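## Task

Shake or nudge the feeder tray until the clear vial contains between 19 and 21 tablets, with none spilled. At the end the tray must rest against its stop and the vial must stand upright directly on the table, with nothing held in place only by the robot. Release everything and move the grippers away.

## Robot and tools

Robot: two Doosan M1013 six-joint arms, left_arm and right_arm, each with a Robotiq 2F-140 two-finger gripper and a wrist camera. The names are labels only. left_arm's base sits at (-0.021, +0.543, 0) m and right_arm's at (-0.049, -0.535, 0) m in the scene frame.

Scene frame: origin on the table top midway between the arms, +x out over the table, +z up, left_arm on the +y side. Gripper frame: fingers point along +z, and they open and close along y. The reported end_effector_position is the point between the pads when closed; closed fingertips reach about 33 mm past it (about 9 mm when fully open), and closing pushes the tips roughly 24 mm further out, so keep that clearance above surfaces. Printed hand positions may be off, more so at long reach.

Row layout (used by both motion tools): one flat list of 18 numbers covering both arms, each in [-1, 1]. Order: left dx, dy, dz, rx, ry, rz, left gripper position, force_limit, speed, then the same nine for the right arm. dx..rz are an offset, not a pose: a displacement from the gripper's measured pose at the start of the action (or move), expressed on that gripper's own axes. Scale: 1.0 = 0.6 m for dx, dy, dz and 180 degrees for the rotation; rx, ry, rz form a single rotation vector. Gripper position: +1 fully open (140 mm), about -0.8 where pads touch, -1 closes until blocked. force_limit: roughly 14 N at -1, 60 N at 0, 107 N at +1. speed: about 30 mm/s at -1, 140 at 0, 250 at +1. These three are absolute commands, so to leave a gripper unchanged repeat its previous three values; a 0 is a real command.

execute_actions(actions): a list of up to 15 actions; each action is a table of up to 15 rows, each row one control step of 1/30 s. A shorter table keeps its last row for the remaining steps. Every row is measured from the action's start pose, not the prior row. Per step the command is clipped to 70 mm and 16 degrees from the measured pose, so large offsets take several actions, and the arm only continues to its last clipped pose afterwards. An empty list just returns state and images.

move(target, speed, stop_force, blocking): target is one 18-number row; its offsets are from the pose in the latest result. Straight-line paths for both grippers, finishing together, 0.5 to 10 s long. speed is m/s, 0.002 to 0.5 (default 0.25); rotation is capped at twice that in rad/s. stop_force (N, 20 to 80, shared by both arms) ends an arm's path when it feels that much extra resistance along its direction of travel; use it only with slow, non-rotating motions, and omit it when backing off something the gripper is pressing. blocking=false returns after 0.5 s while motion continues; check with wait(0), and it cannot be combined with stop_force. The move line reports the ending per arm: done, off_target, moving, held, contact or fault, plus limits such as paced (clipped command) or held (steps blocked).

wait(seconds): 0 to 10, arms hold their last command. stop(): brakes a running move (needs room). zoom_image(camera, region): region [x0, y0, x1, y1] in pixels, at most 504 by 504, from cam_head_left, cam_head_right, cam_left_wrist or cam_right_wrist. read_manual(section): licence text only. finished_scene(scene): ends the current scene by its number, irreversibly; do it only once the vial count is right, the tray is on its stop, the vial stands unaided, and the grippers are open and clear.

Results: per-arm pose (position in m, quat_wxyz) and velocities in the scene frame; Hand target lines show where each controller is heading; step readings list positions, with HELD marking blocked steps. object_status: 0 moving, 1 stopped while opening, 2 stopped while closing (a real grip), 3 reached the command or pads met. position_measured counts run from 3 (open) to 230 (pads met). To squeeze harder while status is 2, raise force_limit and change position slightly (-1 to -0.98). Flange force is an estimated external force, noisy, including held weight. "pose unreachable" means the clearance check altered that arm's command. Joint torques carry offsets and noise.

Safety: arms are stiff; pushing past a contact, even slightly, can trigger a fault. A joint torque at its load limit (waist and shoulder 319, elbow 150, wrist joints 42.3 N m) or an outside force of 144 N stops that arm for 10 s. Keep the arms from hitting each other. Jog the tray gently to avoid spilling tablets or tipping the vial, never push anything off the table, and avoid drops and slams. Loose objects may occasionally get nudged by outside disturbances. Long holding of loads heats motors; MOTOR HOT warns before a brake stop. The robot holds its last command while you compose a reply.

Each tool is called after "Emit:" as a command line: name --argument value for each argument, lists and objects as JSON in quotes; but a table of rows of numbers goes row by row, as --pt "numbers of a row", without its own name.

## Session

Emit:
execute_actions --actions '[]'

Scene clock: 0.00 s.
left_arm: end_effector_position=(+0.0088, +0.3022, +0.3520) position_measured=3 object_status=3 end_effector_quat_wxyz=(+0.339, +0.258, +0.902, -0.074) end_effector_velocity=(-0.000, -0.000, +0.000) end_effector_angular_velocity=(-0.000, +0.001, +0.000) | right_arm: end_effector_position=(+0.5912, -0.4197, +0.3224) position_measured=3 object_status=3 end_effector_quat_wxyz=(-0.001, +0.996, +0.089, +0.001) end_effector_velocity=(+0.000, -0.001, +0.000) end_effector_angular_velocity=(-0.000, -0.000, -0.001)
Joint positions: left_arm=[-2.466 -0.592  2.275  0.617  1.816  2.716] | right_arm=[-0.052  0.163  1.604  0.001  1.372  1.516]
Joint velocities: left_arm=[ 0.    -0.    -0.001 -0.    -0.001  0.   ] | right_arm=[-0.002 -0.    -0.001 -0.     0.    -0.001]
Joint torques (N m, as the joint torque sensors report them, + toward a larger angle): no reading
Flange force (N, the push that the arm receives, along the gripper's own x y z axes): no reading
Hand target (left_arm): +0.009, +0.302, +0.352; +0.339, +0.258, +0.902, -0.074
Hand target (right_arm): +0.591, -0.420, +0.322; -0.001, +0.996, +0.089, +0.001

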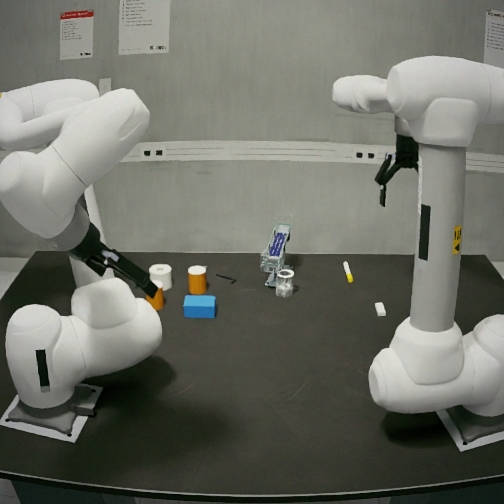

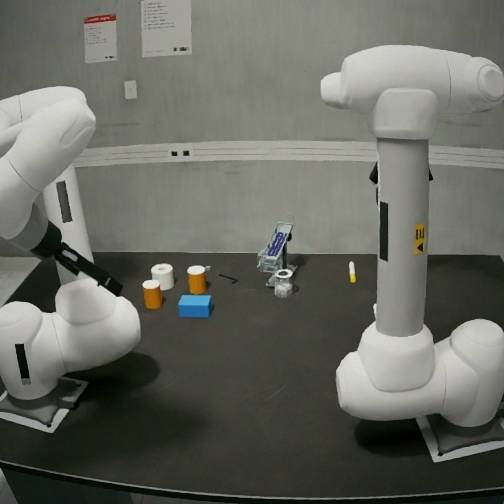

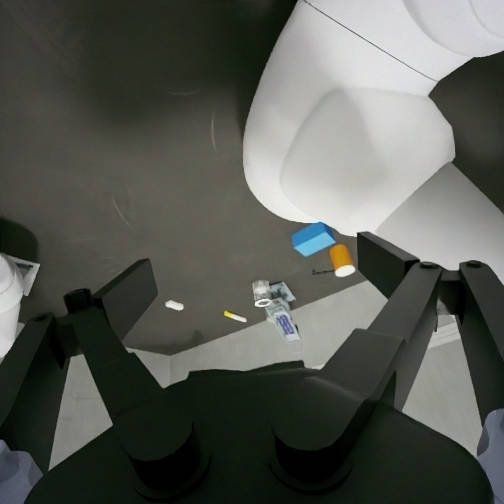

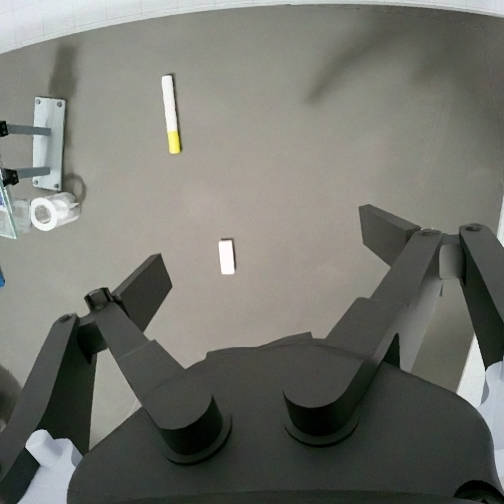

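Emit:
move --target '[-0.578,0.266,0.4025,-0.0487,0.2232,-0.17,-1,-0.8,0.3, 0.0465,-0.635,0.037,0,0,0.0567,1,0,0]' --speed 0.3

Emit:
zoom_image --camera "cam_right_wrist" --region '[130, 0, 390, 260]'

Scene clock: 13.17 s.
left_arm: end_effector_position=(+0.4494, +0.2196, +0.4015) position_measured=231 object_status=3 end_effector_quat_wxyz=(-0.000, +0.000, +1.000, -0.002) end_effector_velocity=(+0.000, -0.000, -0.001) end_effector_angular_velocity=(+0.001, +0.002, -0.001) | right_arm: end_effector_position=(+0.5509, -0.0395, +0.3002) position_measured=3 object_status=3 end_effector_quat_wxyz=(-0.001, +1.000, +0.000, +0.000) end_effector_velocity=(-0.001, -0.000, -0.000) end_effector_angular_velocity=(-0.001, +0.001, +0.002)
Joint positions: left_arm=[-0.532  0.018  1.621 -0.003  1.5    4.051] | right_arm=[0.469 0.373 1.372 0.002 1.395 2.215]
Joint velocities: left_arm=[-0.     0.002 -0.    -0.     0.001  0.   ] | right_arm=[ 0.    -0.     0.001 -0.     0.    -0.001]
Joint torques (N m, as the joint torque sensors report them, + toward a larger angle): left_arm=[ -3.64 -42.1  -39.82   3.85  -0.01   0.16] | right_arm=[ -1.89 -81.49 -40.27   4.74  -0.22   0.37]
Flange force (N, the push that the arm receives, along the gripper's own x y z axes): left_arm=[-4.2 4.4 -3.3] | right_arm=[3.8 -5.4 -0.6]
Hand target (left_arm): +0.449, +0.220, +0.401; -0.000, +0.000, +1.000, -0.002
Hand target (right_arm): +0.551, -0.040, +0.300; -0.001, +1.000, +0.000, +0.000
Off the commanded pose (left_arm): 0.002 m, 0 deg.
Off the commanded pose (right_arm): 0.000 m, 0 deg.
move: done

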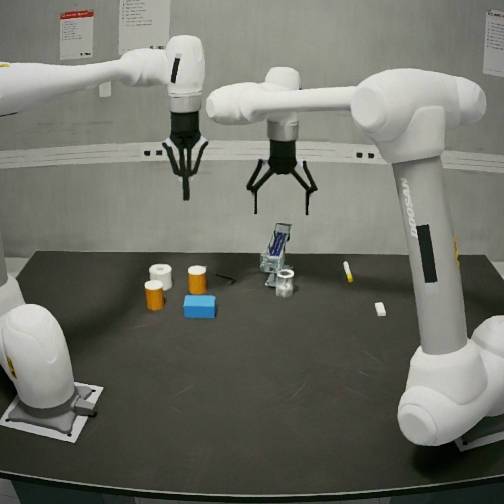

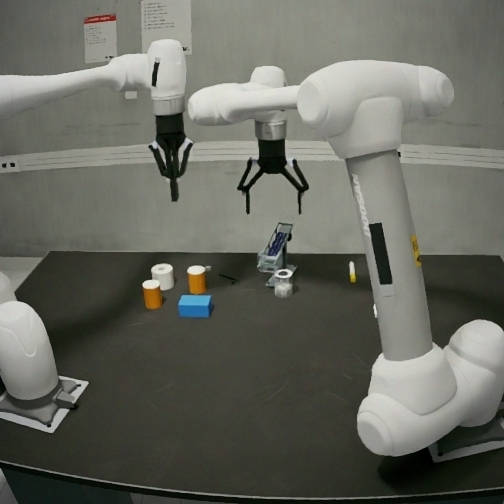

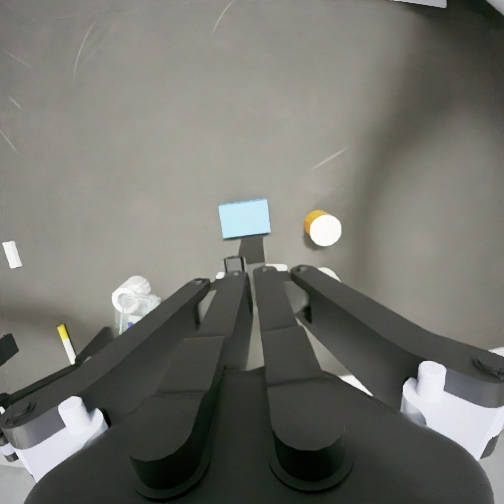

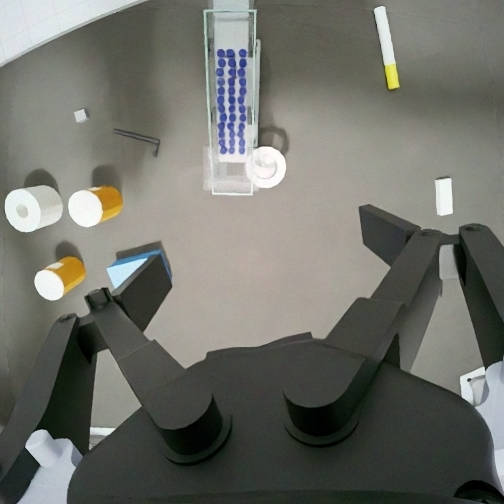

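Region (130, 0, 390, 260) of cam_right_wrist's 504x504 image, scaled by 1.938, with more detail than that image has.

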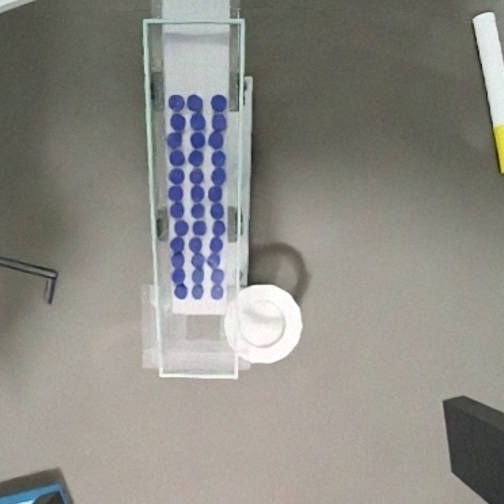

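Emit:
move --target '[0,0,0,0,0,0,-1,-0.8,0.3, -0.098,-0.006,0.432,-0.0445,0.376,0.066,0.4,-0.6,0]' --speed 0.35

Emit:
move --target '[-0.559,-0.489,0.169,0.0061,-0.0515,0.0749,-1,-0.8,0.3, 0.056,0,0.139,0,0,0,0.4,-0.6,0]' --speed 0.3

Scene clock: 35.20 s.
left_arm: end_effector_position=(+0.4494, +0.2196, +0.4015) position_measured=231 object_status=3 end_effector_quat_wxyz=(-0.000, +0.000, +1.000, -0.002) end_effector_velocity=(+0.001, +0.000, +0.000) end_effector_angular_velocity=(-0.001, -0.001, +0.002) | right_arm: end_effector_position=(+0.4916, -0.0364, +0.0403) position_measured=78 object_status=3 end_effector_quat_wxyz=(+0.066, +0.824, -0.098, +0.554) end_effector_velocity=(-0.000, +0.000, +0.000) end_effector_angular_velocity=(+0.001, -0.000, +0.000)
Joint positions: left_arm=[-0.532  0.018  1.621 -0.003  1.501  4.051] | right_arm=[ 0.939  0.613  2.041 -1.573  1.13   4.183]
Joint velocities: left_arm=[ 0.001 -0.    -0.001 -0.    -0.001 -0.   ] | right_arm=[ 0.     0.    -0.    -0.    -0.     0.001]
Joint torques (N m, as the joint torque sensors report them, + toward a larger angle): left_arm=[  1.08 -42.03 -40.77   4.37  -0.23   0.12] | right_arm=[ -1.98 -77.62 -15.64  -1.11   1.88   0.44]
Flange force (N, the push that the arm receives, along the gripper's own x y z axes): left_arm=[2.0 -0.8 -2.1] | right_arm=[-2.9 -4.1 -1.8]
Hand target (left_arm): +0.449, +0.220, +0.401; -0.000, +0.000, +1.000, -0.002
Hand target (right_arm): +0.492, -0.036, +0.040; +0.066, +0.824, -0.098, +0.554
Off the commanded pose (left_arm): 0.000 m, 0 deg.
Off the commanded pose (right_arm): 0.001 m, 0 deg.
move: done

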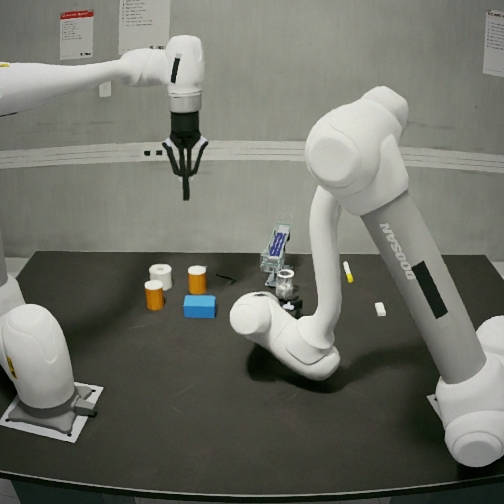

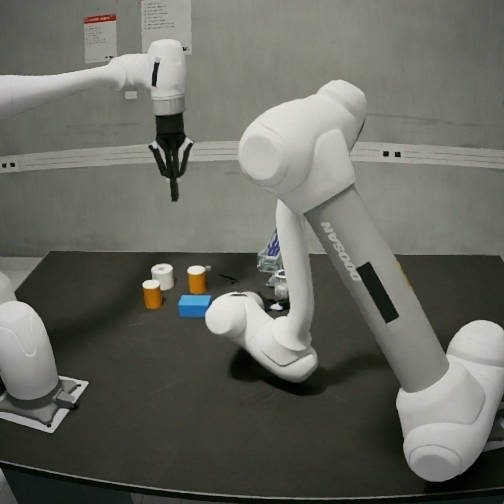

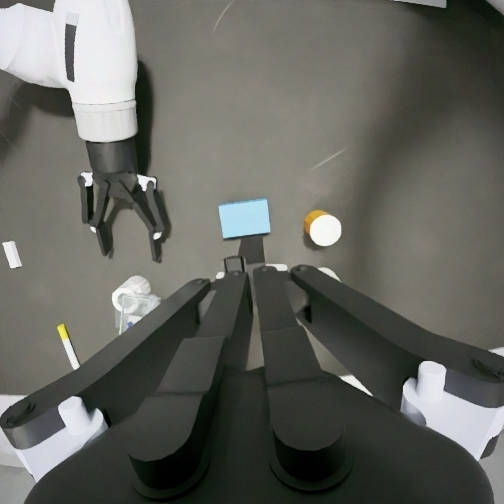

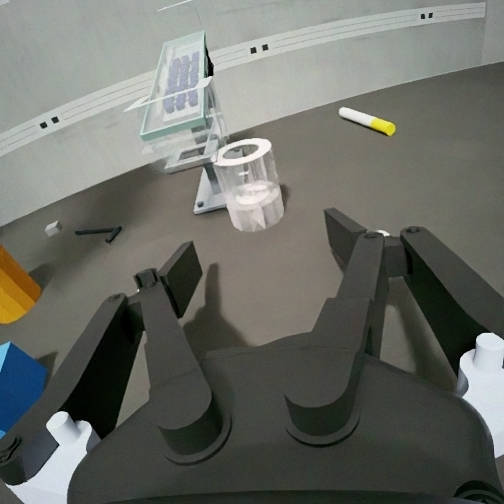

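Scene clock: 37.13 s.
left_arm: end_effector_position=(+0.7848, -0.0741, +0.3013) position_measured=231 object_status=3 end_effector_quat_wxyz=(+0.080, +0.117, +0.990, -0.011) end_effector_velocity=(+0.000, -0.001, -0.000) end_effector_angular_velocity=(-0.000, -0.000, -0.000) | right_arm: end_effector_position=(+0.5791, -0.0574, +0.0402) position_measured=78 object_status=3 end_effector_quat_wxyz=(+0.066, +0.824, -0.098, +0.555) end_effector_velocity=(+0.000, +0.000, +0.000) end_effector_angular_velocity=(+0.000, -0.000, +0.000)
Joint positions: left_arm=[-0.582  0.713  0.843  0.072  1.439  4.233] | right_arm=[ 0.802  0.632  1.999 -1.683  1.063  4.16 ]
Joint velocities: left_arm=[-0.001  0.001 -0.002  0.     0.    -0.   ] | right_arm=[ 0.    -0.    -0.001  0.     0.    -0.001]
Joint torques (N m, as the joint torque sensors report them, + toward a larger angle): left_arm=[  -0.34 -105.99  -40.49    4.19   -0.41   -0.02] | right_arm=[  2.69 -79.58 -16.4   -1.05   1.89   0.79]
Flange force (N, the push that the arm receives, along the gripper's own x y z axes): left_arm=[1.5 1.1 -3.2] | right_arm=[1.6 -2.2 5.0]
Hand target (left_arm): +0.785, -0.074, +0.301; +0.080, +0.117, +0.990, -0.011
Hand target (right_arm): +0.579, -0.057, +0.040; +0.066, +0.824, -0.098, +0.555
Off the commanded pose (left_arm): 0.000 m, 0 deg.
Off the commanded pose (right_arm): 0.000 m, 0 deg.
move: done

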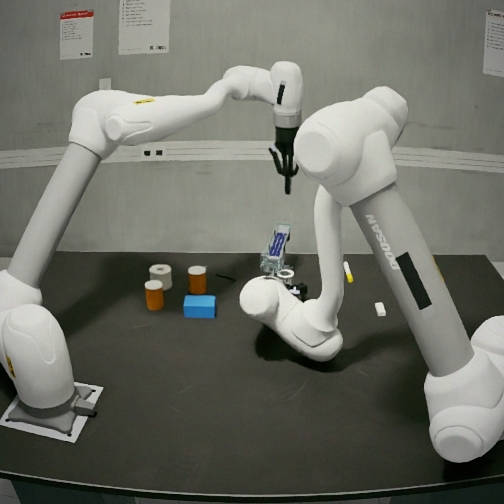

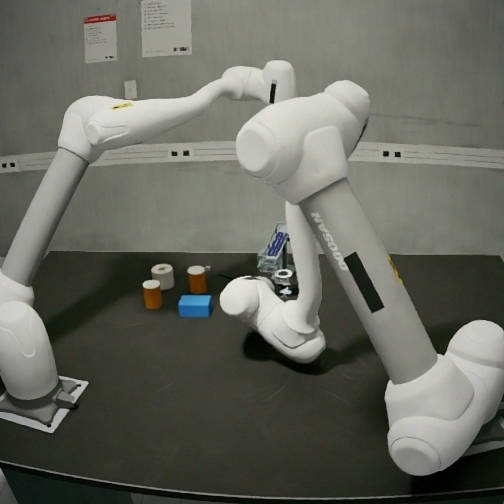

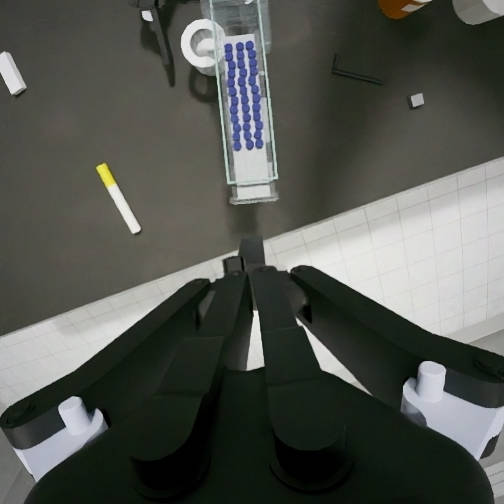

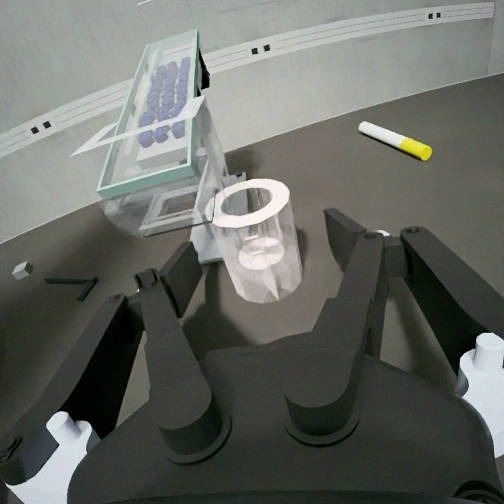

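Emit:
move --target '[0.017,0,0.1036,0,0,0,-1,-0.8,0.3, 0.0125,0,0.031,0,0,0,0.4,-0.6,0]' --speed 0.1

Emit:
move --target '[0,0,0,0,0,0,-1,-0.8,0.3, 0,0,0,0,0,0,-1,-0.6,-0.4]'

Emit:
move --target '[0,0,0,0,0,0,-1,-0.8,0.3, 0.0023,-0.068,-0.001,0,0,0,-1,-0.6,-0.4]' --speed 0.05

Emit:
zoom_image --camera "cam_right_wrist" --region '[113, 80, 413, 380]'

Scene clock: 46.70 s.
left_arm: end_effector_position=(+0.7849, -0.0743, +0.2382) position_measured=231 object_status=3 end_effector_quat_wxyz=(+0.080, +0.117, +0.990, -0.011) end_effector_velocity=(+0.001, +0.001, +0.000) end_effector_angular_velocity=(-0.000, -0.000, +0.001) | right_arm: end_effector_position=(+0.5986, -0.0621, +0.0402) position_measured=78 object_status=3 end_effector_quat_wxyz=(+0.066, +0.824, -0.098, +0.555) end_effector_velocity=(+0.000, +0.000, -0.000) end_effector_angular_velocity=(+0.001, +0.001, +0.001)
Joint positions: left_arm=[-0.582  0.719  0.946  0.073  1.331  4.224] | right_arm=[ 0.773  0.637  1.986 -1.706  1.048  4.154]
Joint velocities: left_arm=[ 0.001  0.    -0.     0.    -0.     0.   ] | right_arm=[-0.001 -0.    -0.    -0.001 -0.002  0.   ]
Joint torques (N m, as the joint torque sensors report them, + toward a larger angle): left_arm=[   3.4  -113.52  -43.3     3.62   -0.83    0.2 ] | right_arm=[  3.52 -82.4  -18.47  -1.52   1.81   0.47]
Flange force (N, the push that the arm receives, along the gripper's own x y z axes): left_arm=[0.6 -3.2 -0.1] | right_arm=[-1.6 0.1 6.2]
Hand target (left_arm): +0.785, -0.074, +0.238; +0.080, +0.117, +0.990, -0.011
Hand target (right_arm): +0.599, -0.062, +0.040; +0.066, +0.824, -0.098, +0.555
Off the commanded pose (left_arm): 0.000 m, 0 deg.
Off the commanded pose (right_arm): 0.000 m, 0 deg.
move: done

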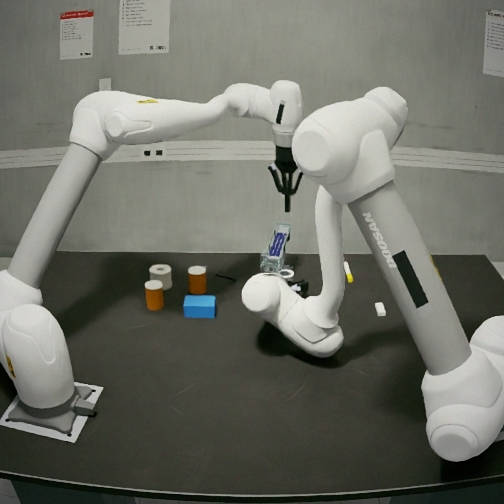

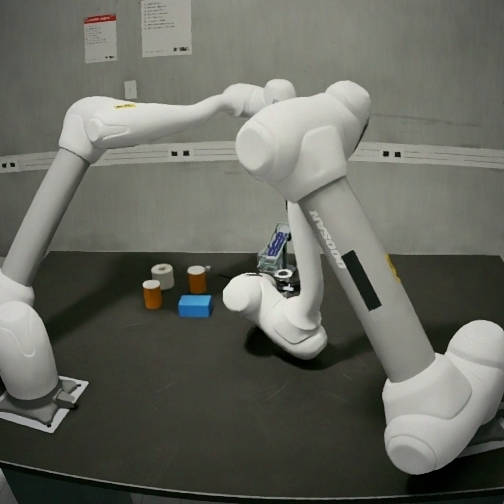

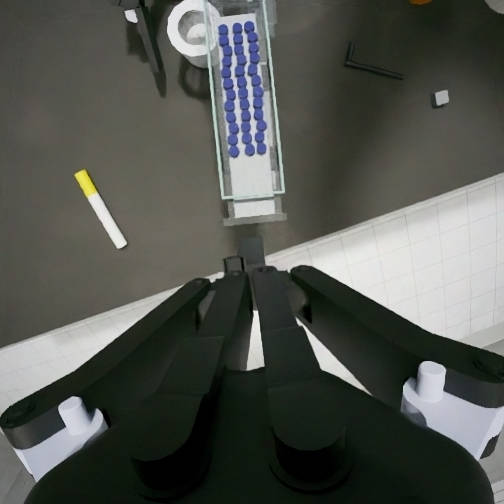

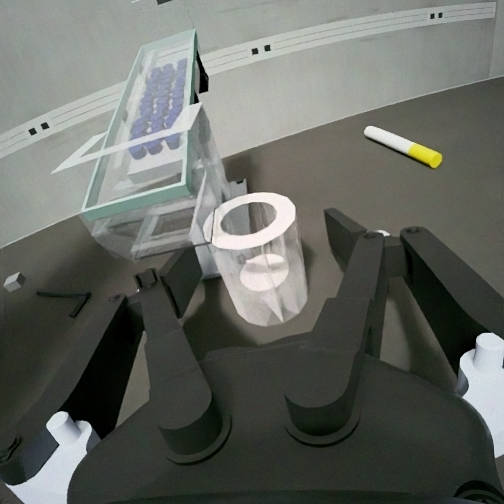

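Scene clock: 47.37 s.
left_arm: end_effector_position=(+0.7849, -0.0743, +0.2382) position_measured=231 object_status=3 end_effector_quat_wxyz=(+0.080, +0.117, +0.990, -0.011) end_effector_velocity=(+0.001, +0.000, +0.000) end_effector_angular_velocity=(-0.000, -0.000, -0.001) | right_arm: end_effector_position=(+0.5986, -0.0621, +0.0402) position_measured=149 object_status=2 end_effector_quat_wxyz=(+0.066, +0.824, -0.098, +0.555) end_effector_velocity=(+0.000, -0.000, +0.000) end_effector_angular_velocity=(-0.001, -0.000, +0.000)
Joint positions: left_arm=[-0.582  0.719  0.946  0.073  1.331  4.224] | right_arm=[ 0.773  0.637  1.986 -1.706  1.048  4.154]
Joint velocities: left_arm=[ 0.001 -0.    -0.     0.    -0.     0.001] | right_arm=[-0.001  0.    -0.    -0.001 -0.    -0.001]
Joint torques (N m, as the joint torque sensors report them, + toward a larger angle): left_arm=[   1.89 -106.34  -40.42    3.64   -0.79   -0.03] | right_arm=[ -2.5  -82.98 -17.11  -1.32   1.47   0.69]
Flange force (N, the push that the arm receives, along the gripper's own x y z axes): left_arm=[1.8 -0.8 -3.8] | right_arm=[-4.8 -6.8 -0.2]
Hand target (left_arm): +0.785, -0.074, +0.238; +0.080, +0.117, +0.990, -0.011
Hand target (right_arm): +0.599, -0.062, +0.040; +0.066, +0.824, -0.098, +0.555
Off the commanded pose (left_arm): 0.000 m, 0 deg.
Off the commanded pose (right_arm): 0.000 m, 0 deg.
move: done

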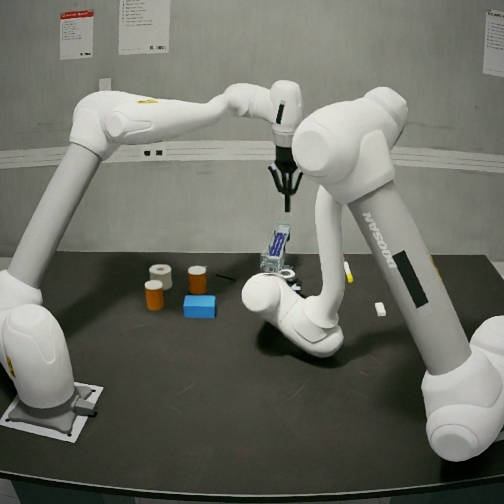

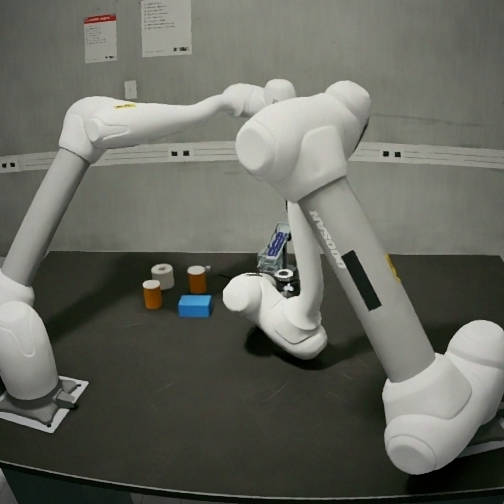

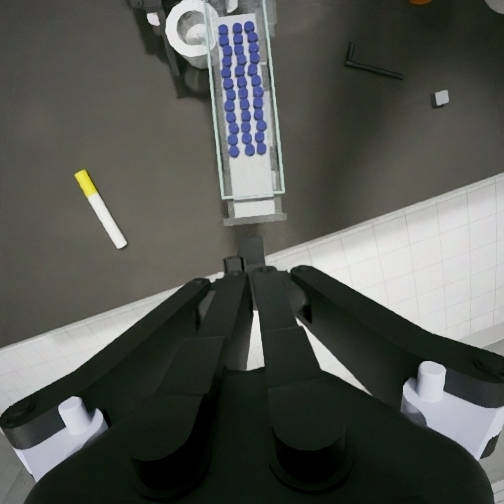

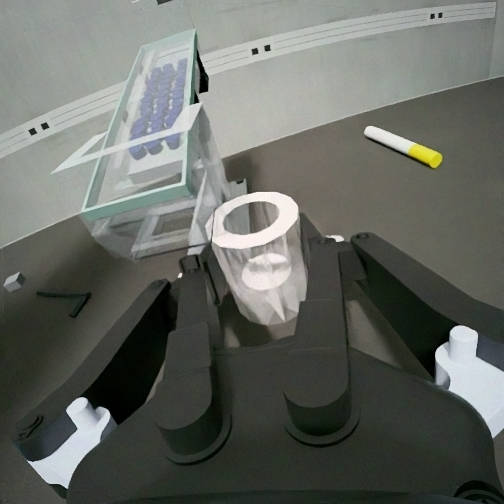

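Scene clock: 48.43 s.
left_arm: end_effector_position=(+0.7849, -0.0743, +0.2382) position_measured=231 object_status=3 end_effector_quat_wxyz=(+0.080, +0.117, +0.990, -0.011) end_effector_velocity=(+0.001, +0.002, -0.001) end_effector_angular_velocity=(+0.001, +0.002, +0.002) | right_arm: end_effector_position=(+0.6081, -0.0224, +0.0417) position_measured=149 object_status=2 end_effector_quat_wxyz=(+0.066, +0.824, -0.098, +0.555) end_effector_velocity=(+0.000, +0.001, +0.001) end_effector_angular_velocity=(-0.000, -0.001, +0.001)
Joint positions: left_arm=[-0.582  0.719  0.946  0.073  1.331  4.224] | right_arm=[ 0.795  0.669  1.906 -1.658  1.054  4.098]
Joint velocities: left_arm=[ 0.002 -0.     0.002 -0.     0.    -0.001] | right_arm=[ 0.001  0.    -0.001 -0.001  0.001 -0.001]
Joint torques (N m, as the joint torque sensors report them, + toward a larger angle): left_arm=[  -0.35 -110.46  -40.99    4.39   -0.65    0.36] | right_arm=[ -1.69 -85.54 -18.72  -1.52   2.26   0.45]
Flange force (N, the push that the arm receives, along the gripper's own x y z axes): left_arm=[-4.1 -1.4 -0.7] | right_arm=[-1.9 -5.0 -0.6]
Hand target (left_arm): +0.785, -0.074, +0.238; +0.080, +0.117, +0.990, -0.011
Hand target (right_arm): +0.608, -0.022, +0.042; +0.066, +0.824, -0.098, +0.555
Off the commanded pose (left_arm): 0.000 m, 0 deg.
Off the commanded pose (right_arm): 0.000 m, 0 deg.
move: done

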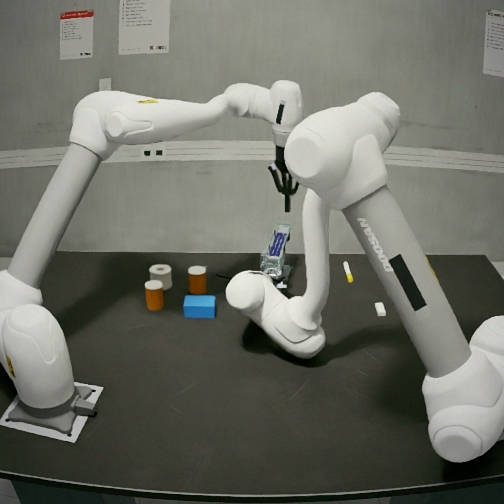

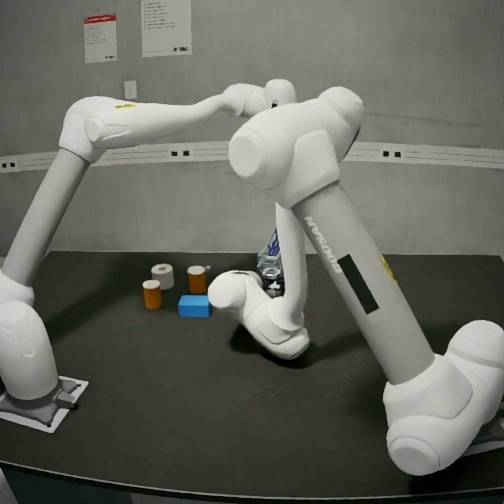

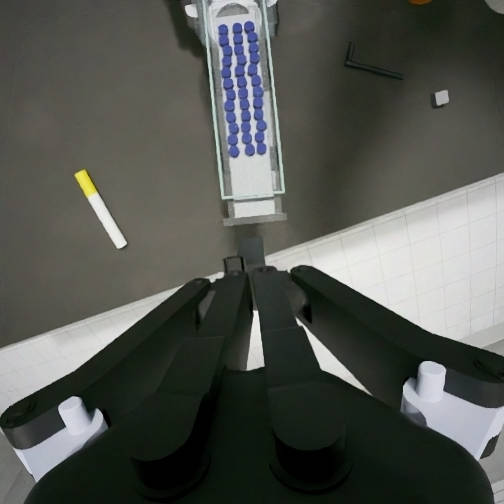

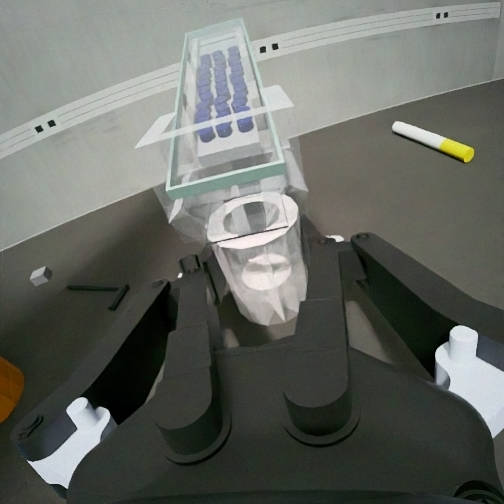

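Region (113, 80, 413, 380) of cam_right_wrist's 504x504 image, scaled by 1.680, with more detail than that image has.

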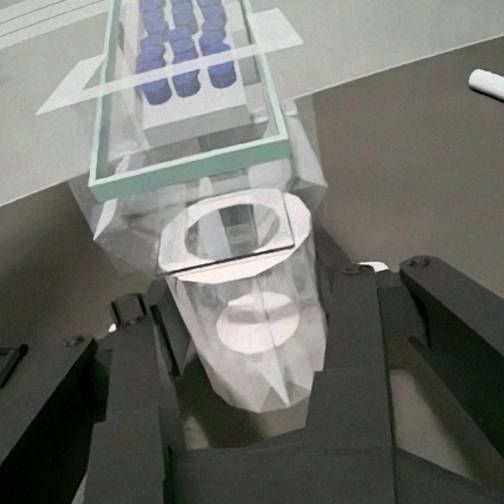

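Emit:
move --target '[0.028,0,0.02,0,0,0,-1,-0.8,0.3, 0,-0.005,0,0,0,0,-1,-0.6,-0.4]' --speed 0.02 --stop_force 20

Emit:
zoom_image --camera "cam_right_wrist" --region '[113, 80, 413, 380]'

Scene clock: 55.53 s.
left_arm: end_effector_position=(+0.7741, -0.0718, +0.2272) position_measured=231 object_status=3 end_effector_quat_wxyz=(+0.081, +0.117, +0.990, -0.011) end_effector_velocity=(-0.000, +0.000, -0.001) end_effector_angular_velocity=(+0.000, +0.001, -0.000) | right_arm: end_effector_position=(+0.6088, -0.0195, +0.0417) position_measured=149 object_status=2 end_effector_quat_wxyz=(+0.066, +0.824, -0.098, +0.555) end_effector_velocity=(-0.000, -0.000, -0.000) end_effector_angular_velocity=(+0.000, +0.000, -0.000)
Joint positions: left_arm=[-0.587  0.701  0.996  0.075  1.298  4.216] | right_arm=[ 0.797  0.672  1.9   -1.655  1.054  4.094]
Joint velocities: left_arm=[ 0.     0.     0.001 -0.    -0.001  0.   ] | right_arm=[ 0.    -0.     0.001  0.    -0.     0.001]
Joint torques (N m, as the joint torque sensors report them, + toward a larger angle): left_arm=[-11.47 -89.87 -22.74   0.27   6.9    0.31] | right_arm=[  1.38 -87.91 -18.88  -1.45   1.88   0.31]
Flange force (N, the push that the arm receives, along the gripper's own x y z axes): left_arm=[-23.1 3.1 -15.1] | right_arm=[-3.2 -4.7 5.0]
Hand target (left_arm): +0.774, -0.072, +0.227; +0.081, +0.117, +0.990, -0.011
Hand target (right_arm): +0.609, -0.019, +0.042; +0.066, +0.824, -0.098, +0.555
Off the commanded pose (left_arm): 0.005 m, 0 deg.
Off the commanded pose (right_arm): 0.000 m, 0 deg.
move: contact (left_arm)

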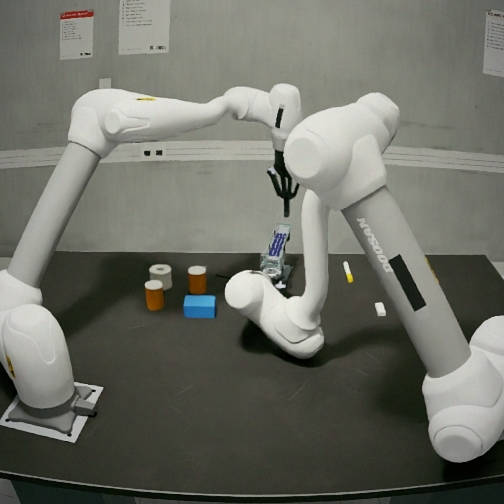

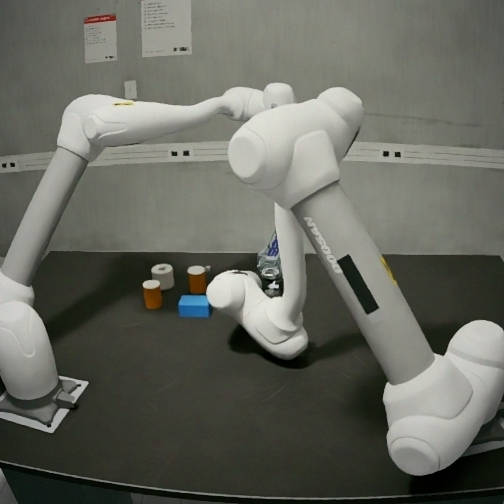

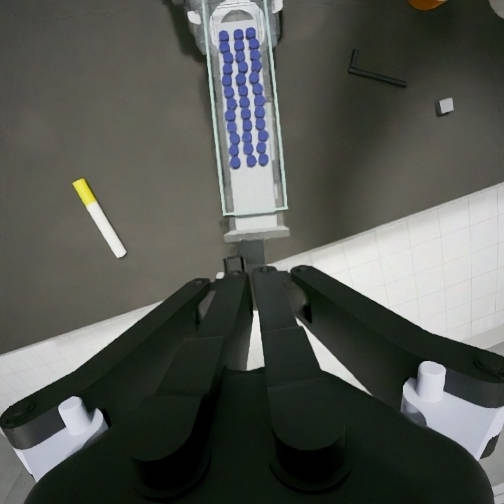

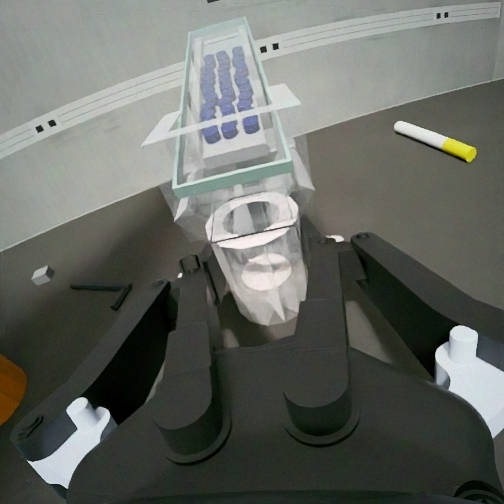

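Region (113, 80, 413, 380) of cam_right_wrist's 504x504 image, scaled by 1.680, with more detail than that image has.

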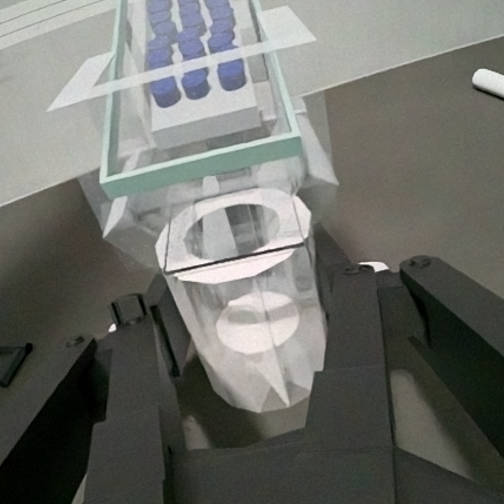

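Emit:
move --target '[-0.004,0,0,0,0,0,-1,-0.8,0.3, 0,0,0,0,0,0,-1,-0.6,-0.4]' --speed 0.02

Emit:
move --target '[0.012,0,0.0018,0,0,0,-1,-0.8,0.3, 0,0,0,0,0,0,-1,-0.6,-0.4]' --speed 0.01 --stop_force 20

Scene clock: 64.93 s.
left_arm: end_effector_position=(+0.7764, -0.0723, +0.2276) position_measured=231 object_status=3 end_effector_quat_wxyz=(+0.081, +0.117, +0.990, -0.011) end_effector_velocity=(+0.000, -0.000, +0.000) end_effector_angular_velocity=(-0.000, -0.001, -0.001) | right_arm: end_effector_position=(+0.6088, -0.0195, +0.0417) position_measured=149 object_status=2 end_effector_quat_wxyz=(+0.066, +0.824, -0.098, +0.555) end_effector_velocity=(-0.000, +0.000, +0.000) end_effector_angular_velocity=(-0.001, -0.000, +0.000)
Joint positions: left_arm=[-0.586  0.705  0.989  0.075  1.301  4.218] | right_arm=[ 0.797  0.672  1.9   -1.655  1.054  4.094]
Joint velocities: left_arm=[-0.    -0.    -0.    -0.    -0.     0.001] | right_arm=[ 0.001  0.    -0.001  0.001  0.001 -0.002]
Joint torques (N m, as the joint torque sensors report them, + toward a larger angle): left_arm=[  -1.68 -102.41  -39.19    3.84    0.23   -0.18] | right_arm=[  1.   -84.98 -17.63  -1.61   2.03   0.23]
Flange force (N, the push that the arm receives, along the gripper's own x y z axes): left_arm=[2.8 3.1 -4.7] | right_arm=[0.6 -5.0 2.9]
Hand target (left_arm): +0.776, -0.072, +0.228; +0.081, +0.117, +0.990, -0.011
Hand target (right_arm): +0.609, -0.019, +0.042; +0.066, +0.824, -0.098, +0.555
Off the commanded pose (left_arm): 0.000 m, 0 deg.
Off the commanded pose (right_arm): 0.000 m, 0 deg.
move: done

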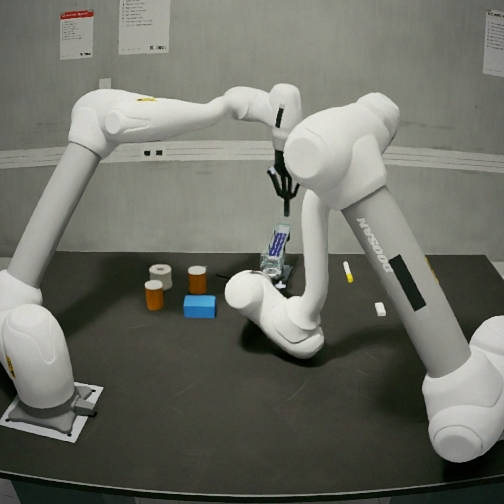

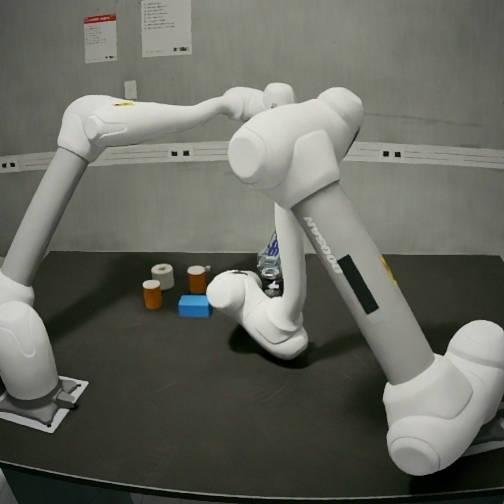

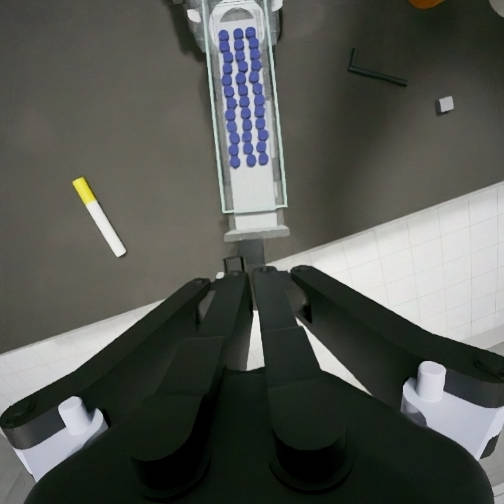

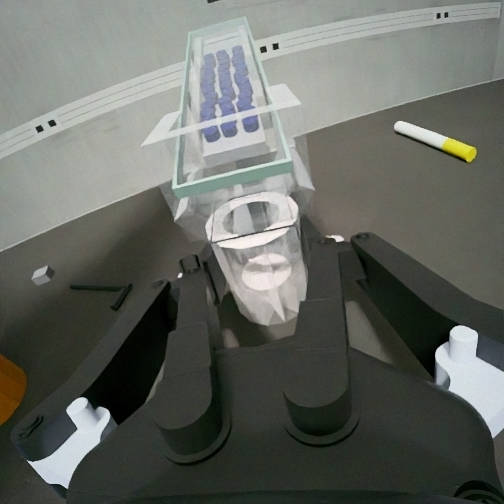

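Scene clock: 65.50 s.
left_arm: end_effector_position=(+0.7742, -0.0718, +0.2269) position_measured=231 object_status=3 end_effector_quat_wxyz=(+0.081, +0.117, +0.990, -0.012) end_effector_velocity=(+0.001, -0.000, -0.000) end_effector_angular_velocity=(-0.001, +0.001, +0.000) | right_arm: end_effector_position=(+0.6088, -0.0195, +0.0417) position_measured=149 object_status=2 end_effector_quat_wxyz=(+0.066, +0.824, -0.098, +0.555) end_effector_velocity=(+0.000, -0.000, +0.000) end_effector_angular_velocity=(-0.000, -0.001, -0.000)
Joint positions: left_arm=[-0.588  0.701  0.997  0.075  1.296  4.216] | right_arm=[ 0.797  0.672  1.9   -1.655  1.054  4.094]
Joint velocities: left_arm=[ 0.001  0.002 -0.002 -0.002  0.001  0.001] | right_arm=[ 0.     0.    -0.    -0.     0.001  0.   ]
Joint torques (N m, as the joint torque sensors report them, + toward a larger angle): left_arm=[  -9.67 -109.75  -32.26   -0.88    7.92    0.21] | right_arm=[  1.69 -86.65 -19.28  -1.32   1.8    0.3 ]
Flange force (N, the push that the arm receives, along the gripper's own x y z axes): left_arm=[-23.7 -1.2 4.8] | right_arm=[-1.7 -2.5 4.3]
Hand target (left_arm): +0.774, -0.072, +0.227; +0.081, +0.117, +0.990, -0.012
Hand target (right_arm): +0.609, -0.019, +0.042; +0.066, +0.824, -0.098, +0.555
Off the commanded pose (left_arm): 0.005 m, 0 deg.
Off the commanded pose (right_arm): 0.000 m, 0 deg.
move: contact (left_arm)

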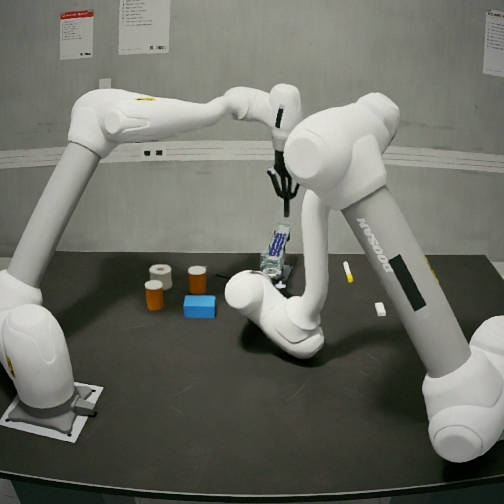

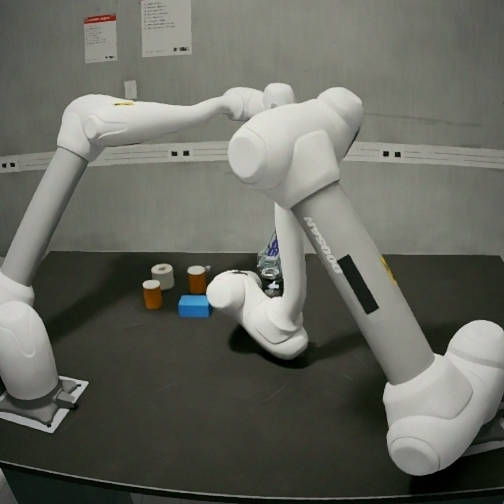

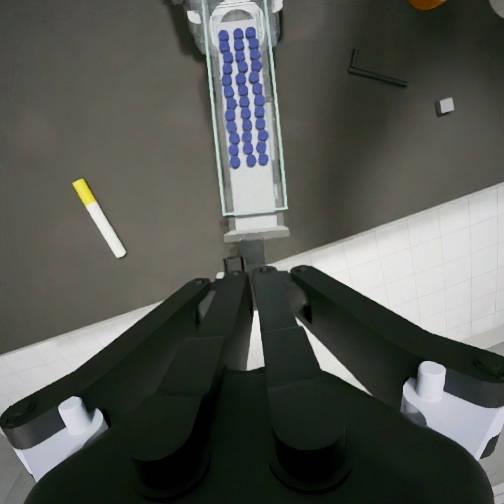

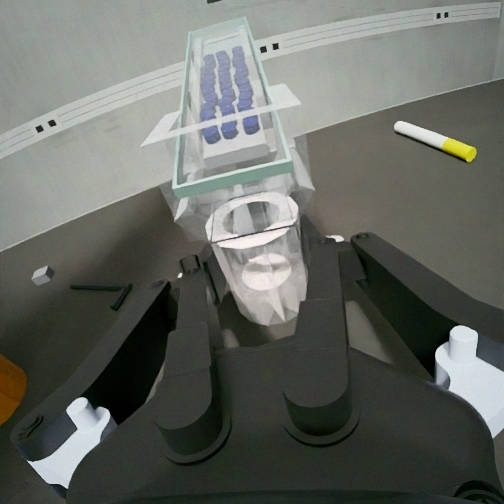

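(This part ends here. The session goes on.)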